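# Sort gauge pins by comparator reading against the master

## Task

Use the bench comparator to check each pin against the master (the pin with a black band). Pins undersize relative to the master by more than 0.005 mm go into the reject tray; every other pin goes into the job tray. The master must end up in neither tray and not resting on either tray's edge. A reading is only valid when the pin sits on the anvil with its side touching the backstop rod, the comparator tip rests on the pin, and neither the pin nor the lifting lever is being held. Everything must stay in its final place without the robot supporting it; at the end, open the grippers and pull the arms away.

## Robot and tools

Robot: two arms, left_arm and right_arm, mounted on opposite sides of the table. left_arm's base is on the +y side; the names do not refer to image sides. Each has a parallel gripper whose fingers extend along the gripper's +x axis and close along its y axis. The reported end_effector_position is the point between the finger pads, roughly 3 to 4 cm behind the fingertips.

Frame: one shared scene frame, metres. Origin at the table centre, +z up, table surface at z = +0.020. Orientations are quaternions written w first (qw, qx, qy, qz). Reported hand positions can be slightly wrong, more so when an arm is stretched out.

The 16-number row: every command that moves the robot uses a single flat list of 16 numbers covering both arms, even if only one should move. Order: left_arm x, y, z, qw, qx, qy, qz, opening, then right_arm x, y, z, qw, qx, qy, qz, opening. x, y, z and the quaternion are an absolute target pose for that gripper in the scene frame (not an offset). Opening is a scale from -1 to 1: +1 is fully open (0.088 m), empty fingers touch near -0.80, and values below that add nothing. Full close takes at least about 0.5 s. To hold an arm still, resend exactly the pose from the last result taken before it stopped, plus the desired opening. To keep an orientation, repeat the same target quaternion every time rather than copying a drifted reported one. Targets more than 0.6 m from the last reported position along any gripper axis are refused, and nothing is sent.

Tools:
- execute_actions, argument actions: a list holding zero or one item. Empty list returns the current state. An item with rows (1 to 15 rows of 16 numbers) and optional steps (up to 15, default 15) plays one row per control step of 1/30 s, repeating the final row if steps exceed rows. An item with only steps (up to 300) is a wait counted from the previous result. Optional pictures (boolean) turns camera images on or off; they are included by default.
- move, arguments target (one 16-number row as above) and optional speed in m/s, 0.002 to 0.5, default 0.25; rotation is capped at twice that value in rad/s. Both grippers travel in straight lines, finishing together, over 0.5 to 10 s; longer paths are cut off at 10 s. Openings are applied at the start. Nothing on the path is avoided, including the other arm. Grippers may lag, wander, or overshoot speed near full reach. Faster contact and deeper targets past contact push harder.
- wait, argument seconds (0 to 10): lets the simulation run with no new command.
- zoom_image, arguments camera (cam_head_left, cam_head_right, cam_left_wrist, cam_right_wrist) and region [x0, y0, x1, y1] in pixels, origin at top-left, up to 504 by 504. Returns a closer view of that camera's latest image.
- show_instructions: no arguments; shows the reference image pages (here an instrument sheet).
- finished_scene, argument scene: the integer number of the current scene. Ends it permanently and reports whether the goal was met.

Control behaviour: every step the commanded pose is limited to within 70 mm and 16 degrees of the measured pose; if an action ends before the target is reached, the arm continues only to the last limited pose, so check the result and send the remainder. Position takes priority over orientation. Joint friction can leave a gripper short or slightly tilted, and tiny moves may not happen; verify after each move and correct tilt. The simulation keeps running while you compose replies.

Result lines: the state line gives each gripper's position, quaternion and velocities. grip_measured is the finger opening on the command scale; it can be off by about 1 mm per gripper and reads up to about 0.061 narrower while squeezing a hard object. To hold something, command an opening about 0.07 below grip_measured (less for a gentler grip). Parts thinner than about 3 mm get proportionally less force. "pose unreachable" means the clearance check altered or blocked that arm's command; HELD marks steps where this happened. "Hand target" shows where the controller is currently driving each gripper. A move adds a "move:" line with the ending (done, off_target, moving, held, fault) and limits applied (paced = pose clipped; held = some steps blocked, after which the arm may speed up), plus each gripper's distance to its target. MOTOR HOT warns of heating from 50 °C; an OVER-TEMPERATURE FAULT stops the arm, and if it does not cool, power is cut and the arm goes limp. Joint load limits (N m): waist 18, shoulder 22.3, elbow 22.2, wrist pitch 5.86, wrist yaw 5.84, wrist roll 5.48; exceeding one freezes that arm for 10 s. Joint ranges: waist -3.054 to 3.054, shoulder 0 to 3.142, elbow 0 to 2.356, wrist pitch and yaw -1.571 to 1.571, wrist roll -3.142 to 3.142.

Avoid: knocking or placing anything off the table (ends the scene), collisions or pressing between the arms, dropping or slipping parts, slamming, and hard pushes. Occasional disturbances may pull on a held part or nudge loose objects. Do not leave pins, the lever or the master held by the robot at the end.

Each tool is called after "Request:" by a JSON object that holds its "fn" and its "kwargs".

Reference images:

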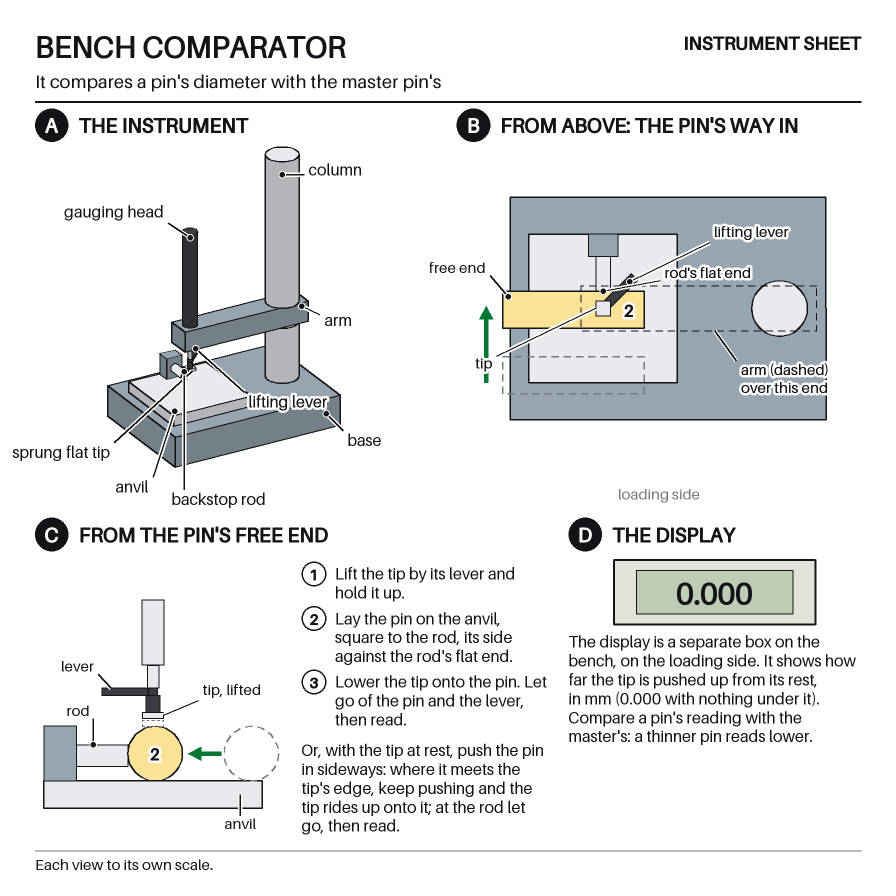

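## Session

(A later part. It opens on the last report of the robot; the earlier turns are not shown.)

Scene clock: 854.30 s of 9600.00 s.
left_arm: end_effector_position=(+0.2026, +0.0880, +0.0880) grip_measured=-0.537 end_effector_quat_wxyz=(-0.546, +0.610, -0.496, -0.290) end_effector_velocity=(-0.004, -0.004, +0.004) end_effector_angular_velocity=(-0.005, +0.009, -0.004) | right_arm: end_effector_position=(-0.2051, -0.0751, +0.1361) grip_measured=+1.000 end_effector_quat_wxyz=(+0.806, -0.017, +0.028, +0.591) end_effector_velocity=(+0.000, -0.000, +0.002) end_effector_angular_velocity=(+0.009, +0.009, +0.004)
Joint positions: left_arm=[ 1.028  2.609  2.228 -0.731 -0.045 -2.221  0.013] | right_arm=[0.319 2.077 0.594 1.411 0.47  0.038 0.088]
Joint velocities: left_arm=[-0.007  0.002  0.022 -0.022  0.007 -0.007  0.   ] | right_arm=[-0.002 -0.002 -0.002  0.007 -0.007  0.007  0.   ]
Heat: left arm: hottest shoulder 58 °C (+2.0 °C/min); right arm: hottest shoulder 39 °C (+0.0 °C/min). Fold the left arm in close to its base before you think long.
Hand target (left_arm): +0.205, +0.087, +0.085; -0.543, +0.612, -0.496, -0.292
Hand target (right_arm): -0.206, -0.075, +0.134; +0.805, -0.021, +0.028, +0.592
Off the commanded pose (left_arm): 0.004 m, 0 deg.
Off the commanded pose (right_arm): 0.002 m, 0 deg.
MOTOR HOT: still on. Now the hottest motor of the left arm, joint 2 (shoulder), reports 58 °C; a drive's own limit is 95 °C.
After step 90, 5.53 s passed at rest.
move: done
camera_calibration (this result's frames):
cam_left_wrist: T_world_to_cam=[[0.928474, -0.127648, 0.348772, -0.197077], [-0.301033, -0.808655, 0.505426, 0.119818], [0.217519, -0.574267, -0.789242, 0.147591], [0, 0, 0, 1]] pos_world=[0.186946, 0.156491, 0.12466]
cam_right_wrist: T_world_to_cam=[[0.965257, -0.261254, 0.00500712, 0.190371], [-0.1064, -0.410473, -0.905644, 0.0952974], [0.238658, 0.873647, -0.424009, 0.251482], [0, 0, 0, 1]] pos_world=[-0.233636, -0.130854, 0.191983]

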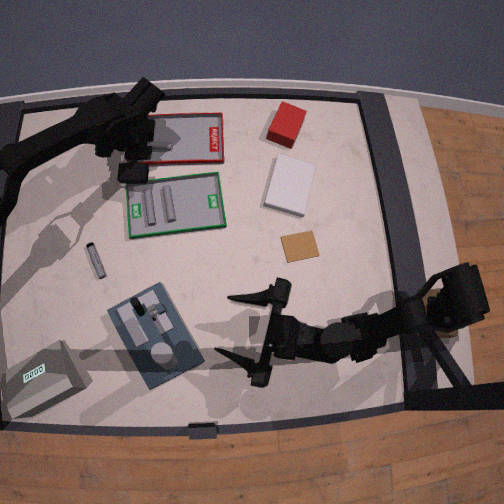

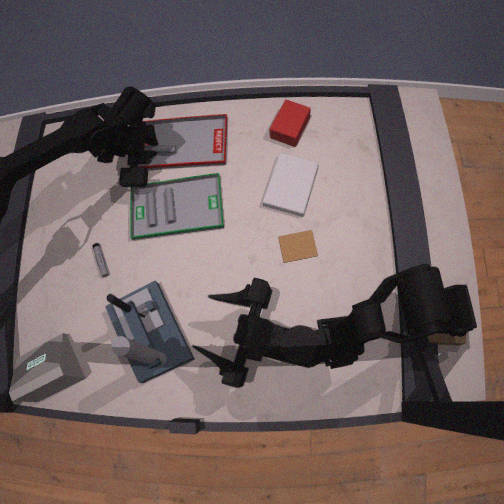

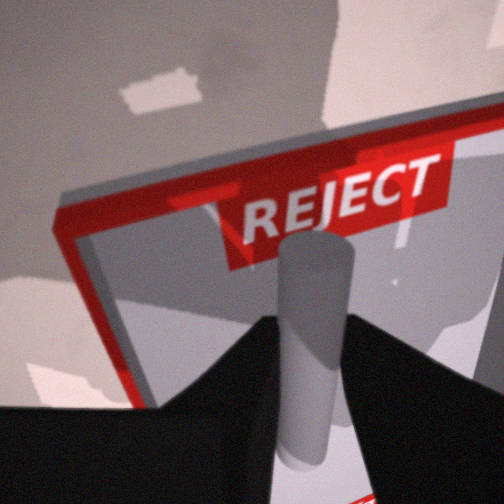

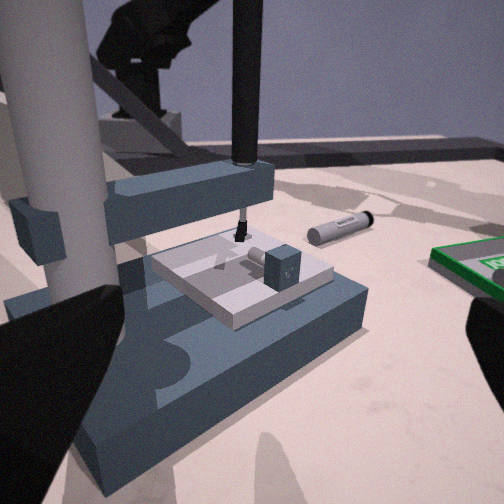

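Request:
{"fn": "move", "kwargs": {"target": [0.205, 0.087, 0.077, 0.5429, -0.6118, 0.4957, 0.2921, -0.62, -0.206, -0.075, 0.134, 0.8054, -0.0207, 0.0281, 0.5916, 1.0], "speed": 0.008}}

Scene clock: 858.33 s of 9600.00 s.
left_arm: end_effector_position=(+0.2046, +0.0858, +0.0859) grip_measured=-0.537 end_effector_quat_wxyz=(-0.545, +0.613, -0.495, -0.286) end_effector_velocity=(+0.000, -0.001, -0.001) end_effector_angular_velocity=(+0.000, -0.004, +0.007) | right_arm: end_effector_position=(-0.2051, -0.0751, +0.1361) grip_measured=+1.000 end_effector_quat_wxyz=(+0.806, -0.017, +0.028, +0.591) end_effector_velocity=(+0.002, -0.001, +0.001) end_effector_angular_velocity=(-0.005, -0.008, -0.009)
Joint positions: left_arm=[ 1.028  2.617  2.231 -0.714 -0.045 -2.222  0.013] | right_arm=[0.319 2.077 0.594 1.411 0.47  0.038 0.088]
Joint velocities: left_arm=[-0.002  0.002 -0.002  0.007 -0.007 -0.007 -0.   ] | right_arm=[-0.002 -0.007 -0.002 -0.007  0.007 -0.007  0.   ]
Heat: left arm: hottest shoulder 59 °C (+3.0 °C/min); right arm: hottest shoulder 39 °C (+0.0 °C/min). Fold the left arm in close to its base before you think long.
Hand target (left_arm): +0.205, +0.087, +0.077; -0.543, +0.612, -0.496, -0.292
Hand target (right_arm): -0.206, -0.075, +0.134; +0.805, -0.021, +0.028, +0.592
Off the commanded pose (left_arm): 0.009 m, 1 deg.
Off the commanded pose (right_arm): 0.002 m, 0 deg.
MOTOR HOT: still on. Now the hottest motor of the left arm, joint 2 (shoulder), reports 59 °C; a drive's own limit is 95 °C.
move: off_target (left_arm)
camera_calibration (this result's frames):
cam_left_wrist: T_world_to_cam=[[0.926003, -0.124184, 0.356507, -0.199001], [-0.304273, -0.804504, 0.51009, 0.119594], [0.223466, -0.58082, -0.782759, 0.14301], [0, 0, 0, 1]] pos_world=[0.188707, 0.154564, 0.121884]
cam_right_wrist: T_world_to_cam=[[0.965257, -0.261254, 0.00500712, 0.190371], [-0.1064, -0.410473, -0.905644, 0.0952974], [0.238658, 0.873647, -0.424009, 0.251482], [0, 0, 0, 1]] pos_world=[-0.233636, -0.130854, 0.191983]

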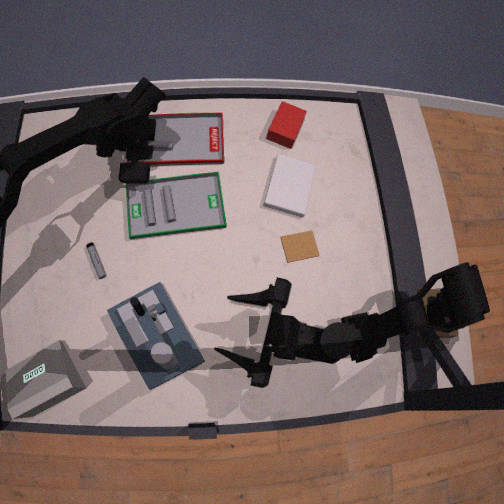

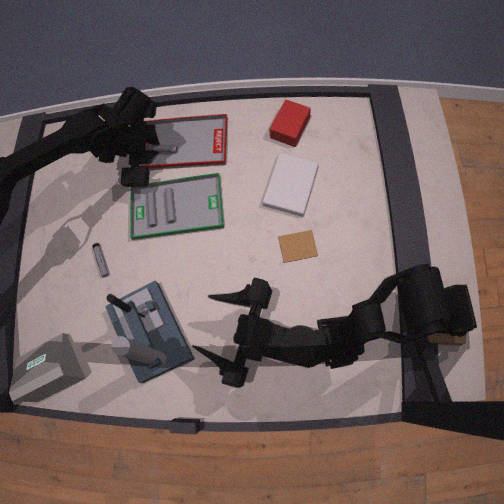

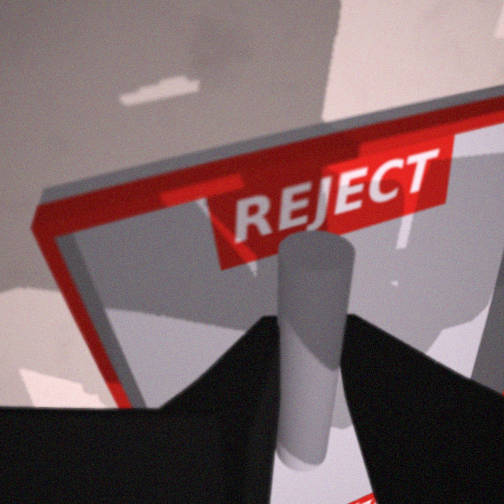

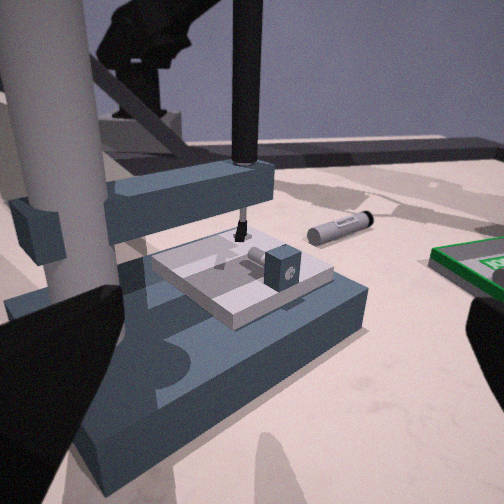

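Request:
{"fn": "move", "kwargs": {"target": [0.205, 0.087, 0.069, 0.5429, -0.6118, 0.4957, 0.2921, -0.62, -0.206, -0.075, 0.134, 0.8054, -0.0207, 0.0281, 0.5916, 1.0], "speed": 0.008}}

Scene clock: 862.70 s of 9600.00 s.
left_arm: end_effector_position=(+0.2069, +0.0835, +0.0835) grip_measured=-0.537 end_effector_quat_wxyz=(-0.544, +0.618, -0.494, -0.281) end_effector_velocity=(-0.002, +0.005, -0.002) end_effector_angular_velocity=(+0.027, +0.003, +0.014) | right_arm: end_effector_position=(-0.2051, -0.0751, +0.1361) grip_measured=+1.000 end_effector_quat_wxyz=(+0.806, -0.017, +0.028, +0.591) end_effector_velocity=(+0.000, -0.000, -0.001) end_effector_angular_velocity=(-0.010, -0.008, +0.005)
Joint positions: left_arm=[ 1.028  2.623  2.227 -0.69  -0.045 -2.222  0.013] | right_arm=[0.319 2.077 0.594 1.411 0.47  0.038 0.088]
Joint velocities: left_arm=[-0.002 -0.002 -0.002 -0.022 -0.022 -0.007  0.   ] | right_arm=[-0.002 -0.002 -0.002 -0.007 -0.007 -0.007  0.   ]
Heat: left arm: hottest shoulder 59 °C (+3.0 °C/min); right arm: hottest shoulder 39 °C (+0.0 °C/min). Fold the left arm in close to its base before you think long.
Hand target (left_arm): +0.205, +0.087, +0.069; -0.543, +0.612, -0.496, -0.292
Hand target (right_arm): -0.206, -0.075, +0.134; +0.805, -0.021, +0.028, +0.592
Off the commanded pose (left_arm): 0.015 m, 1 deg.
Off the commanded pose (right_arm): 0.002 m, 0 deg.
MOTOR HOT: still on. Now the hottest motor of the left arm, joint 2 (shoulder), reports 59 °C; a drive's own limit is 95 °C.
move: off_target (left_arm)
camera_calibration (this result's frames):
cam_left_wrist: T_world_to_cam=[[0.922371, -0.1204, 0.367062, -0.200948], [-0.309419, -0.799141, 0.515397, 0.119806], [0.23128, -0.588963, -0.774359, 0.137624], [0, 0, 0, 1]] pos_world=[0.190589, 0.152603, 0.118583]
cam_right_wrist: T_world_to_cam=[[0.965257, -0.261254, 0.00500712, 0.190371], [-0.1064, -0.410473, -0.905644, 0.0952974], [0.238658, 0.873647, -0.424009, 0.251482], [0, 0, 0, 1]] pos_world=[-0.233636, -0.130854, 0.191983]

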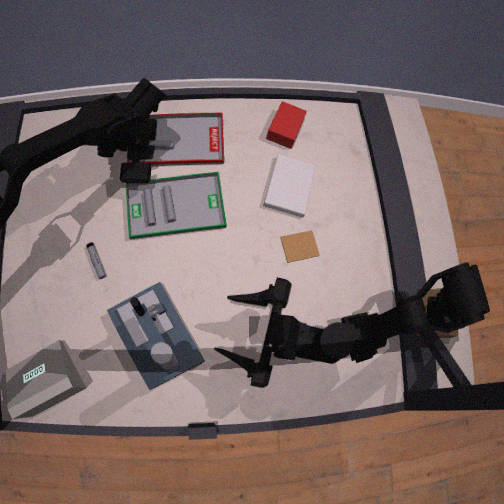

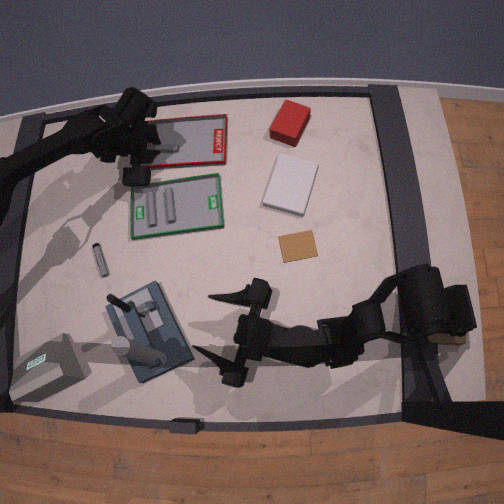

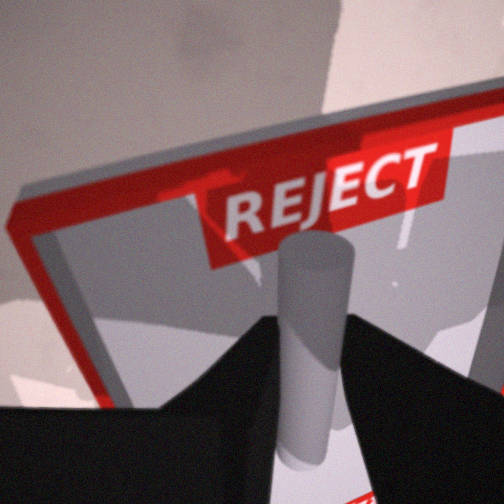

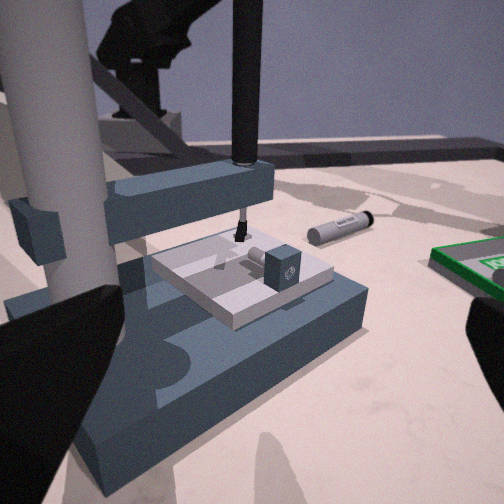

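Request:
{"fn": "move", "kwargs": {"target": [0.205, 0.087, 0.0655, 0.5429, -0.6118, 0.4957, 0.2921, -0.62, -0.206, -0.075, 0.134, 0.8054, -0.0207, 0.0281, 0.5916, 1.0], "speed": 0.008}}

Scene clock: 867.70 s of 9600.00 s.
left_arm: end_effector_position=(+0.2074, +0.0829, +0.0826) grip_measured=-0.537 end_effector_quat_wxyz=(-0.544, +0.619, -0.493, -0.279) end_effector_velocity=(-0.000, +0.003, -0.003) end_effector_angular_velocity=(+0.020, -0.003, +0.014) | right_arm: end_effector_position=(-0.2051, -0.0751, +0.1361) grip_measured=+1.000 end_effector_quat_wxyz=(+0.806, -0.017, +0.028, +0.591) end_effector_velocity=(+0.002, -0.002, -0.005) end_effector_angular_velocity=(-0.029, -0.012, -0.009)
Joint positions: left_arm=[ 1.028  2.623  2.221 -0.679 -0.045 -2.222  0.013] | right_arm=[0.319 2.077 0.594 1.411 0.47  0.038 0.088]
Joint velocities: left_arm=[-0.002  0.002 -0.002 -0.007 -0.022 -0.007 -0.   ] | right_arm=[-0.002 -0.002 -0.007 -0.022  0.007 -0.007  0.   ]
Heat: left arm: hottest shoulder 60 °C (+4.0 °C/min); right arm: hottest shoulder 39 °C (+0.0 °C/min). Fold the left arm in close to its base before you think long.
Hand target (left_arm): +0.205, +0.087, +0.066; -0.543, +0.612, -0.496, -0.292
Hand target (right_arm): -0.206, -0.075, +0.134; +0.805, -0.021, +0.028, +0.592
Off the commanded pose (left_arm): 0.018 m, 2 deg.
Off the commanded pose (right_arm): 0.002 m, 0 deg.
MOTOR HOT: still on. Now the hottest motor of the left arm, joint 2 (shoulder), reports 60 °C; a drive's own limit is 95 °C.
move: off_target (left_arm)
camera_calibration (this result's frames):
cam_left_wrist: T_world_to_cam=[[0.921105, -0.11908, 0.370656, -0.201281], [-0.311192, -0.797293, 0.517188, 0.120083], [0.233934, -0.591729, -0.771448, 0.135926], [0, 0, 0, 1]] pos_world=[0.190972, 0.152204, 0.11736]
cam_right_wrist: T_world_to_cam=[[0.965257, -0.261254, 0.00500712, 0.190371], [-0.1064, -0.410473, -0.905644, 0.0952974], [0.238658, 0.873647, -0.424009, 0.251482], [0, 0, 0, 1]] pos_world=[-0.233636, -0.130854, 0.191983]

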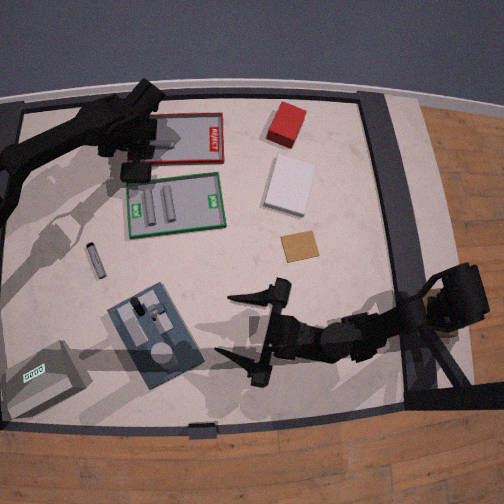

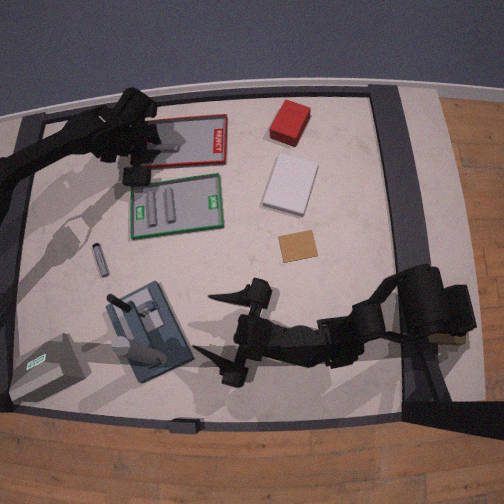

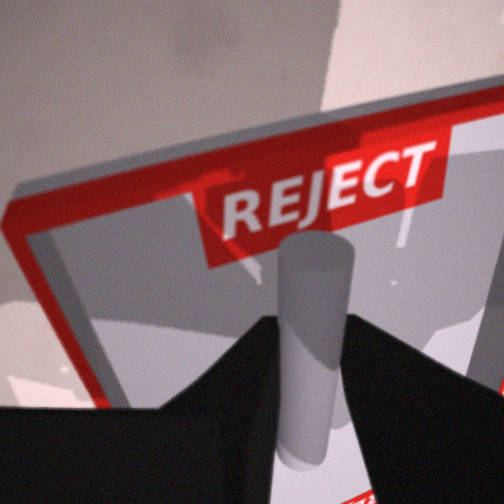

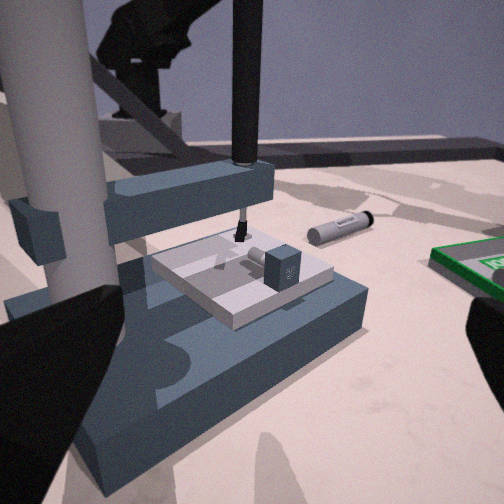

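Request:
{"fn": "move", "kwargs": {"target": [0.2535, 0.0885, 0.064, 0.5429, -0.6118, 0.4957, 0.2921, -0.62, -0.206, -0.075, 0.134, 0.8054, -0.0207, 0.0281, 0.5916, 1.0], "speed": 0.002}}

Scene clock: 883.93 s of 9600.00 s.
left_arm: end_effector_position=(+0.2222, +0.0838, +0.0832) grip_measured=-0.537 end_effector_quat_wxyz=(-0.543, +0.619, -0.494, -0.279) end_effector_velocity=(-0.004, +0.004, -0.003) end_effector_angular_velocity=(+0.021, +0.017, +0.007) | right_arm: end_effector_position=(-0.2051, -0.0751, +0.1361) grip_measured=+1.000 end_effector_quat_wxyz=(+0.806, -0.017, +0.028, +0.591) end_effector_velocity=(-0.000, +0.001, +0.000) end_effector_angular_velocity=(-0.000, +0.007, +0.004)
Joint positions: left_arm=[ 1.05   2.687  2.348 -0.743 -0.032 -2.204  0.013] | right_arm=[0.319 2.077 0.594 1.411 0.47  0.038 0.088]
Joint velocities: left_arm=[-0.002 -0.002 -0.007 -0.022 -0.007 -0.007 -0.   ] | right_arm=[-0.002 -0.002  0.002 -0.007 -0.007  0.007  0.   ]
Heat: left arm: hottest shoulder 62 °C (+6.0 °C/min); right arm: hottest shoulder 39 °C (+0.0 °C/min). Fold the left arm in close to its base before you think long.
Hand target (left_arm): +0.226, +0.086, +0.075; -0.543, +0.618, -0.494, -0.282
Hand target (right_arm): -0.205, -0.075, +0.135; +0.806, -0.018, +0.028, +0.591
Off the commanded pose (left_arm): 0.037 m, 2 deg.
Off the commanded pose (right_arm): 0.002 m, 0 deg.
MOTOR HOT: still on. Now the hottest motor of the left arm, joint 2 (shoulder), reports 62 °C; a drive's own limit is 95 °C.
joint sent to its limit (left arm) — the command would take joint 3 (elbow) past its upper limit, so that joint was sent only as far as its limit.
After step 90, 3.03 s passed at rest.
move: off_target (left_arm; path cut at 10 s)
camera_calibration (this result's frames):
cam_left_wrist: T_world_to_cam=[[0.922259, -0.118833, 0.367855, -0.215112], [-0.309677, -0.796681, 0.519038, 0.124547], [0.231384, -0.592603, -0.771546, 0.134136], [0, 0, 0, 1]] pos_world=[0.205921, 0.153151, 0.117977]
cam_right_wrist: T_world_to_cam=[[0.965257, -0.261254, 0.00500712, 0.190371], [-0.1064, -0.410473, -0.905644, 0.0952974], [0.238658, 0.873647, -0.424009, 0.251482], [0, 0, 0, 1]] pos_world=[-0.233636, -0.130854, 0.191983]

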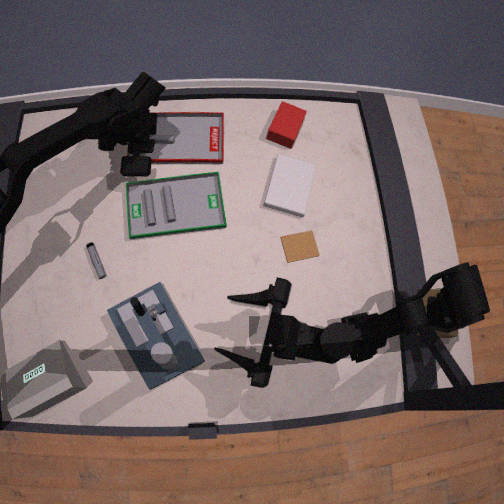

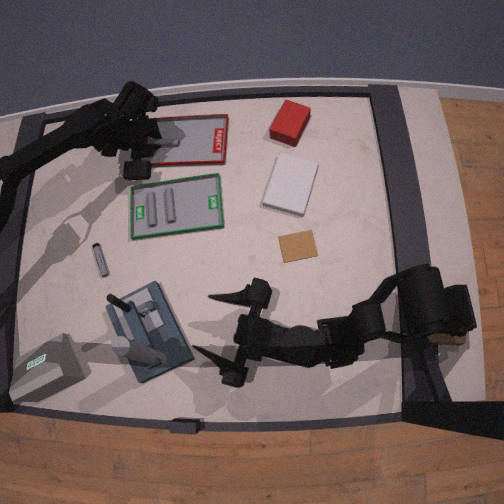

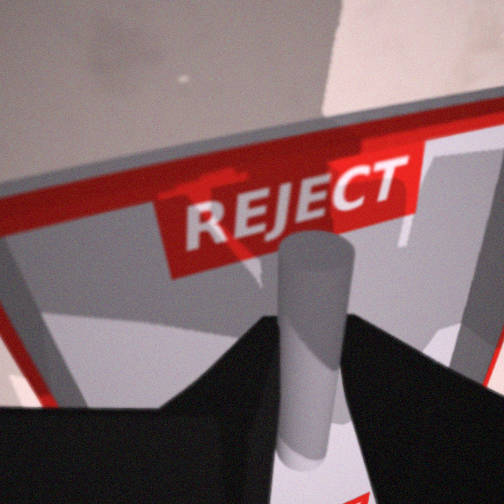

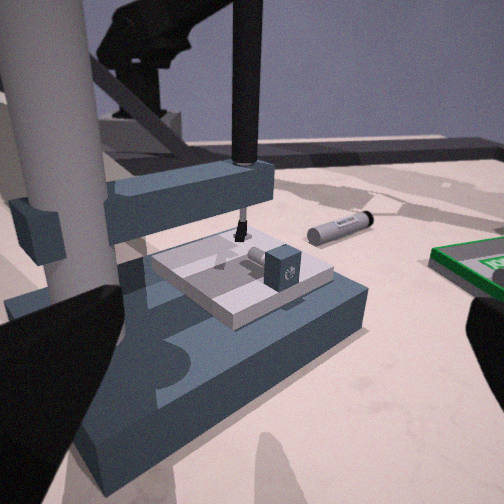

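Request:
{"fn": "move", "kwargs": {"target": [0.221, 0.085, 0.081, 0.543, -0.619, 0.494, 0.279, -0.38, -0.206, -0.075, 0.134, 0.8054, -0.0207, 0.0281, 0.5916, 1.0], "speed": 0.01}}

Scene clock: 887.57 s of 9600.00 s.
left_arm: end_effector_position=(+0.2232, +0.0830, +0.0825) grip_measured=-0.383 end_effector_quat_wxyz=(-0.542, +0.621, -0.493, -0.276) end_effector_velocity=(+0.001, -0.002, +0.002) end_effector_angular_velocity=(-0.010, -0.014, +0.007) | right_arm: end_effector_position=(-0.2051, -0.0751, +0.1361) grip_measured=+1.000 end_effector_quat_wxyz=(+0.806, -0.017, +0.028, +0.591) end_effector_velocity=(+0.002, -0.001, -0.004) end_effector_angular_velocity=(-0.019, +0.003, -0.010)
Joint positions: left_arm=[ 1.05   2.686  2.339 -0.726 -0.033 -2.204  0.02 ] | right_arm=[0.319 2.077 0.594 1.411 0.47  0.038 0.088]
Joint velocities: left_arm=[-0.002 -0.007 -0.012  0.022 -0.007 -0.007  0.   ] | right_arm=[-0.002 -0.002 -0.002 -0.022  0.007  0.007  0.   ]
Heat: left arm: hottest shoulder 62 °C (+7.1 °C/min); right arm: hottest shoulder 39 °C (+0.0 °C/min). Fold the left arm in close to its base before you think long.
Hand target (left_arm): +0.221, +0.085, +0.081; -0.543, +0.619, -0.494, -0.279
Hand target (right_arm): -0.206, -0.075, +0.134; +0.805, -0.021, +0.028, +0.592
Off the commanded pose (left_arm): 0.003 m, 0 deg.
Off the commanded pose (right_arm): 0.002 m, 0 deg.
MOTOR HOT: still on. Now the hottest motor of the left arm, joint 2 (shoulder), reports 62 °C; a drive's own limit is 95 °C.
move: done
camera_calibration (this result's frames):
cam_left_wrist: T_world_to_cam=[[0.919819, -0.116376, 0.374686, -0.216127], [-0.312868, -0.793816, 0.521507, 0.124824], [0.236741, -0.596919, -0.766578, 0.131563], [0, 0, 0, 1]] pos_world=[0.206705, 0.152467, 0.116737]
cam_right_wrist: T_world_to_cam=[[0.965257, -0.261254, 0.00500712, 0.190371], [-0.1064, -0.410473, -0.905644, 0.0952974], [0.238658, 0.873647, -0.424009, 0.251482], [0, 0, 0, 1]] pos_world=[-0.233636, -0.130854, 0.191983]

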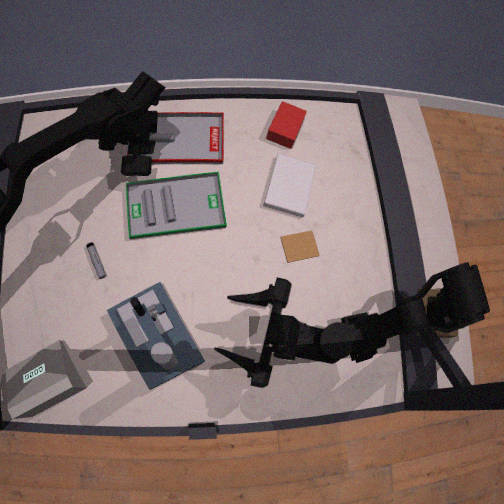

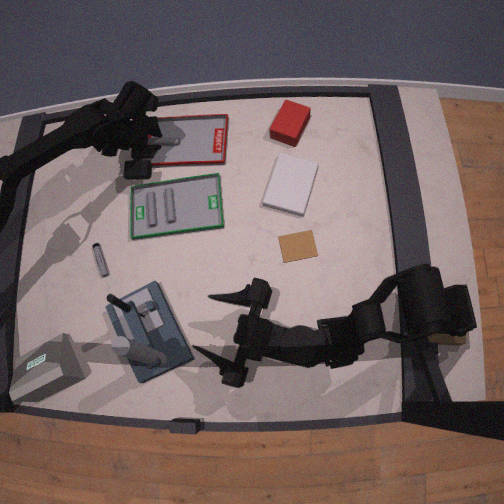

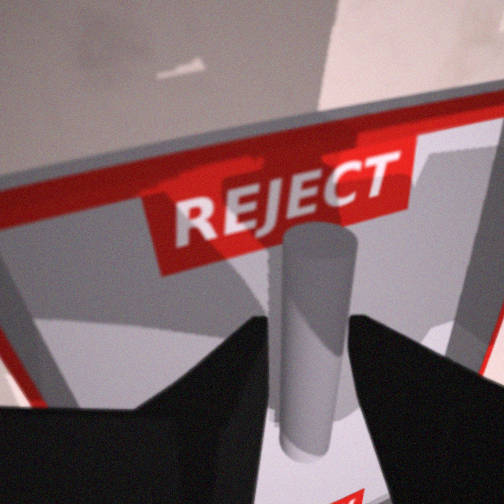

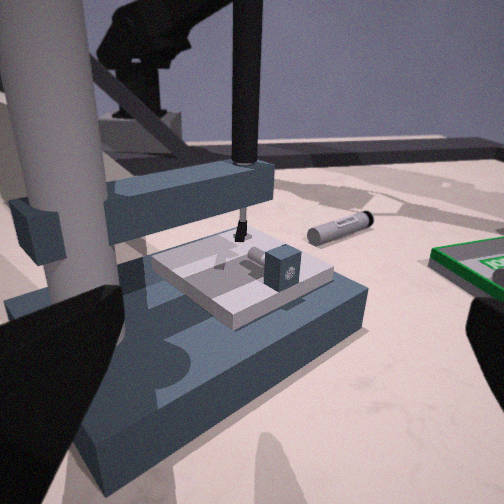

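Request:
{"fn": "move", "kwargs": {"target": [0.207, 0.097, 0.135, 0.543, -0.619, 0.494, 0.279, -0.38, -0.206, -0.075, 0.134, 0.8054, -0.0207, 0.0281, 0.5916, 1.0], "speed": 0.04}}

Request:
{"fn": "move", "kwargs": {"target": [-0.03, 0.33, 0.20, 0.543, -0.619, 0.494, 0.279, -0.38, -0.22, -0.20, 0.16, 0.8054, -0.0207, 0.0281, 0.5916, 1.0], "speed": 0.2}}

Scene clock: 892.93 s of 9600.00 s.
left_arm: end_effector_position=(+0.2102, +0.0957, +0.1328) grip_measured=-0.382 end_effector_quat_wxyz=(-0.543, +0.621, -0.494, -0.277) end_effector_velocity=(-0.004, +0.001, -0.004) end_effector_angular_velocity=(-0.000, +0.024, +0.013) | right_arm: end_effector_position=(-0.2051, -0.0751, +0.1361) grip_measured=+1.000 end_effector_quat_wxyz=(+0.806, -0.017, +0.028, +0.591) end_effector_velocity=(-0.002, -0.000, -0.001) end_effector_angular_velocity=(-0.005, +0.006, +0.009)
Joint positions: left_arm=[ 1.049  2.542  2.266 -0.799 -0.033 -2.204  0.02 ] | right_arm=[0.319 2.077 0.594 1.411 0.47  0.038 0.088]
Joint velocities: left_arm=[-0.002 -0.002 -0.012 -0.007  0.007 -0.022 -0.   ] | right_arm=[ 0.002 -0.002 -0.002 -0.007 -0.007  0.007  0.   ]
Heat: left arm: hottest shoulder 65 °C (+10.0 °C/min); right arm: hottest shoulder 39 °C (+0.0 °C/min). Fold the left arm in close to its base before you think long.
Hand target (left_arm): +0.207, +0.097, +0.135; -0.543, +0.619, -0.494, -0.279
Hand target (right_arm): -0.206, -0.075, +0.134; +0.805, -0.021, +0.028, +0.592
Off the commanded pose (left_arm): 0.004 m, 0 deg.
Off the commanded pose (right_arm): 0.002 m, 0 deg.
MOTOR HOT: still on. Now the hottest motor of the left arm, joint 2 (shoulder), reports 65 °C; a drive's own limit is 95 °C.
After step 90, 0.60 s passed at rest.
move: done
camera_calibration (this result's frames):
cam_left_wrist: T_world_to_cam=[[0.92038, -0.117332, 0.373006, -0.221258], [-0.312327, -0.79454, 0.520729, 0.104669], [0.23527, -0.595768, -0.767924, 0.181197], [0, 0, 0, 1]] pos_world=[0.193702, 0.165154, 0.167172]
cam_right_wrist: T_world_to_cam=[[0.965257, -0.261254, 0.00500712, 0.190371], [-0.1064, -0.410473, -0.905644, 0.0952974], [0.238658, 0.873647, -0.424009, 0.251482], [0, 0, 0, 1]] pos_world=[-0.233636, -0.130854, 0.191983]

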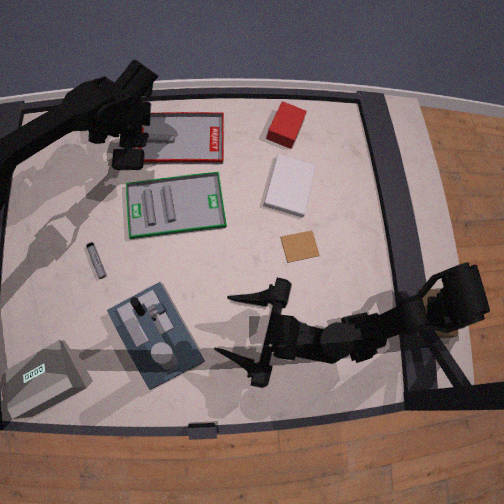

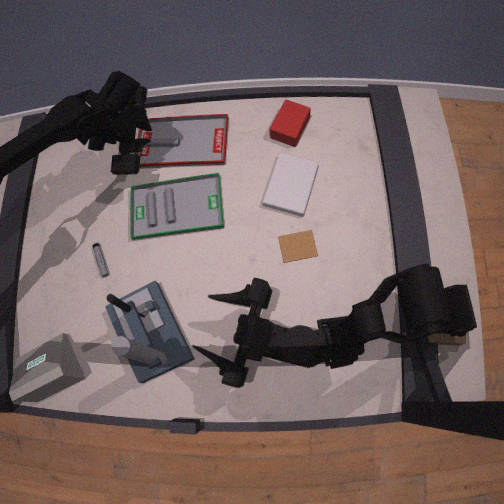

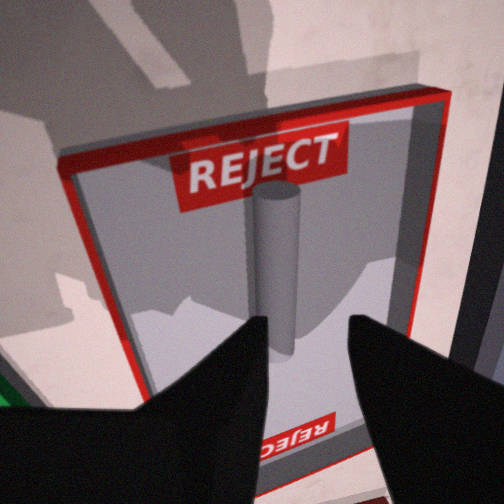

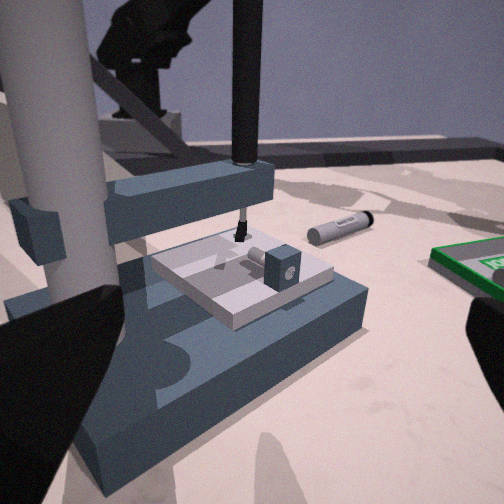

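Scene clock: 895.20 s of 9600.00 s.
left_arm: end_effector_position=(-0.0270, +0.3265, +0.2031) grip_measured=-0.382 end_effector_quat_wxyz=(-0.543, +0.622, -0.494, -0.273) end_effector_velocity=(-0.003, +0.005, -0.001) end_effector_angular_velocity=(+0.019, -0.003, +0.010) | right_arm: end_effector_position=(-0.2138, -0.1884, +0.1702) grip_measured=+1.000 end_effector_quat_wxyz=(+0.814, +0.001, +0.021, +0.581) end_effector_velocity=(+0.000, -0.000, -0.004) end_effector_angular_velocity=(-0.028, -0.028, +0.006)
Joint positions: left_arm=[ 1.027  1.13   0.773 -0.711 -0.042 -2.221  0.02 ] | right_arm=[0.482 1.694 0.166 1.485 0.66  0.052 0.088]
Joint velocities: left_arm=[-0.007 -0.017 -0.007 -0.022 -0.022 -0.007 -0.   ] | right_arm=[-0.002 -0.002 -0.002 -0.022 -0.007 -0.022  0.   ]
Heat: left arm: hottest shoulder 65 °C (+10.1 °C/min); right arm: hottest shoulder 39 °C (+0.0 °C/min). Fold the left arm in close to its base before you think long.
Hand target (left_arm): -0.030, +0.330, +0.199; -0.543, +0.619, -0.494, -0.279
Hand target (right_arm): -0.219, -0.200, +0.159; +0.805, -0.020, +0.028, +0.592
Off the commanded pose (left_arm): 0.006 m, 1 deg.
Off the commanded pose (right_arm): 0.017 m, 3 deg.
MOTOR HOT: still on. Now the hottest motor of the left arm, joint 2 (shoulder), reports 65 °C; a drive's own limit is 95 °C.
move: off_target (right_arm)
camera_calibration (this result's frames):
cam_left_wrist: T_world_to_cam=[[0.918111, -0.117307, 0.378564, -0.00329511], [-0.316812, -0.791135, 0.523197, 0.175635], [0.238121, -0.600287, -0.763515, 0.429098], [0, 0, 0, 1]] pos_world=[-0.0435083, 0.396146, 0.236978]
cam_right_wrist: T_world_to_cam=[[0.957679, -0.287511, -0.0137145, 0.165587], [-0.125852, -0.375401, -0.918278, 0.0833207], [0.258867, 0.881142, -0.395698, 0.367981], [0, 0, 0, 1]] pos_world=[-0.243351, -0.245357, 0.224392]

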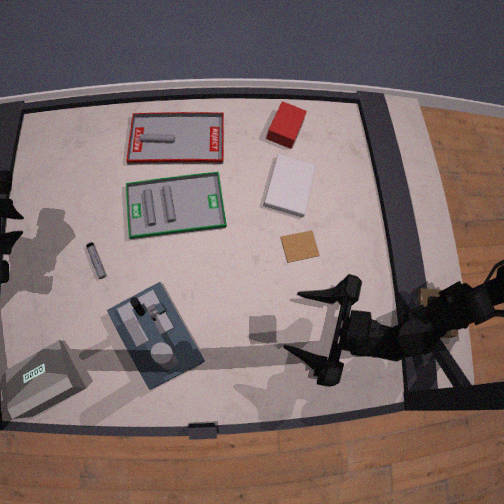

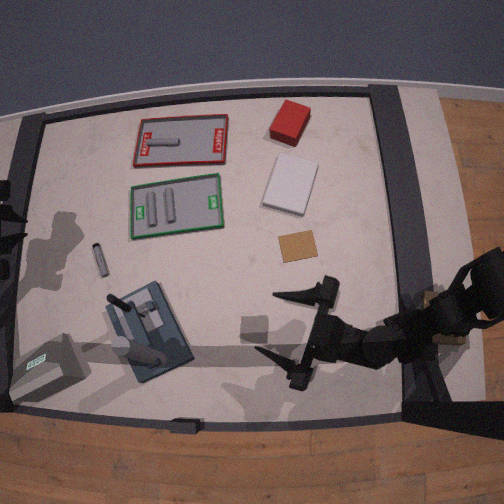

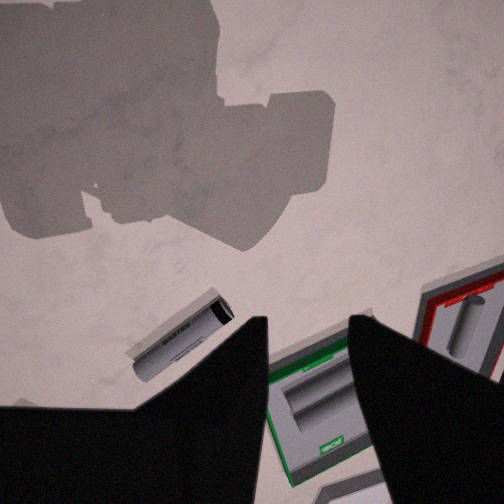

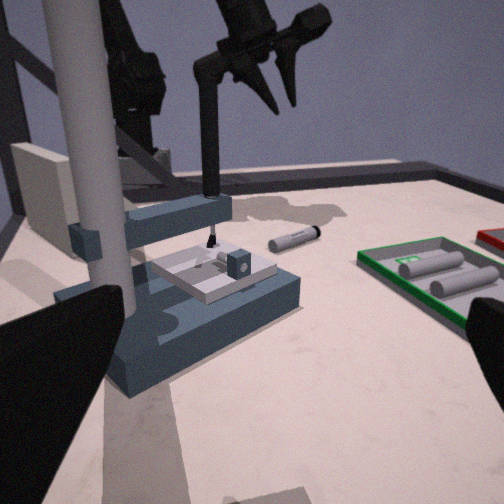

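Request:
{"fn": "zoom_image", "kwargs": {"camera": "cam_head_left", "region": [70, 100, 250, 290]}}

Region (70, 100, 250, 290) of cam_head_left's 504x504 image, scaled by 2.653, with more detail than that image has; it fills the left 477 columns of this view, and the rest is white.

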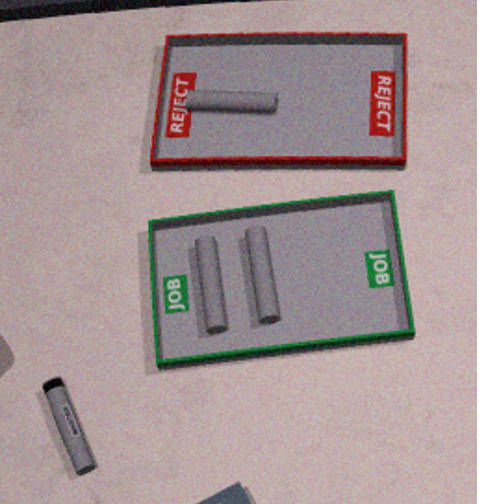

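Request:
{"fn": "finished_scene", "kwargs": {"scene": 1}}

The scene is finished: the task was done.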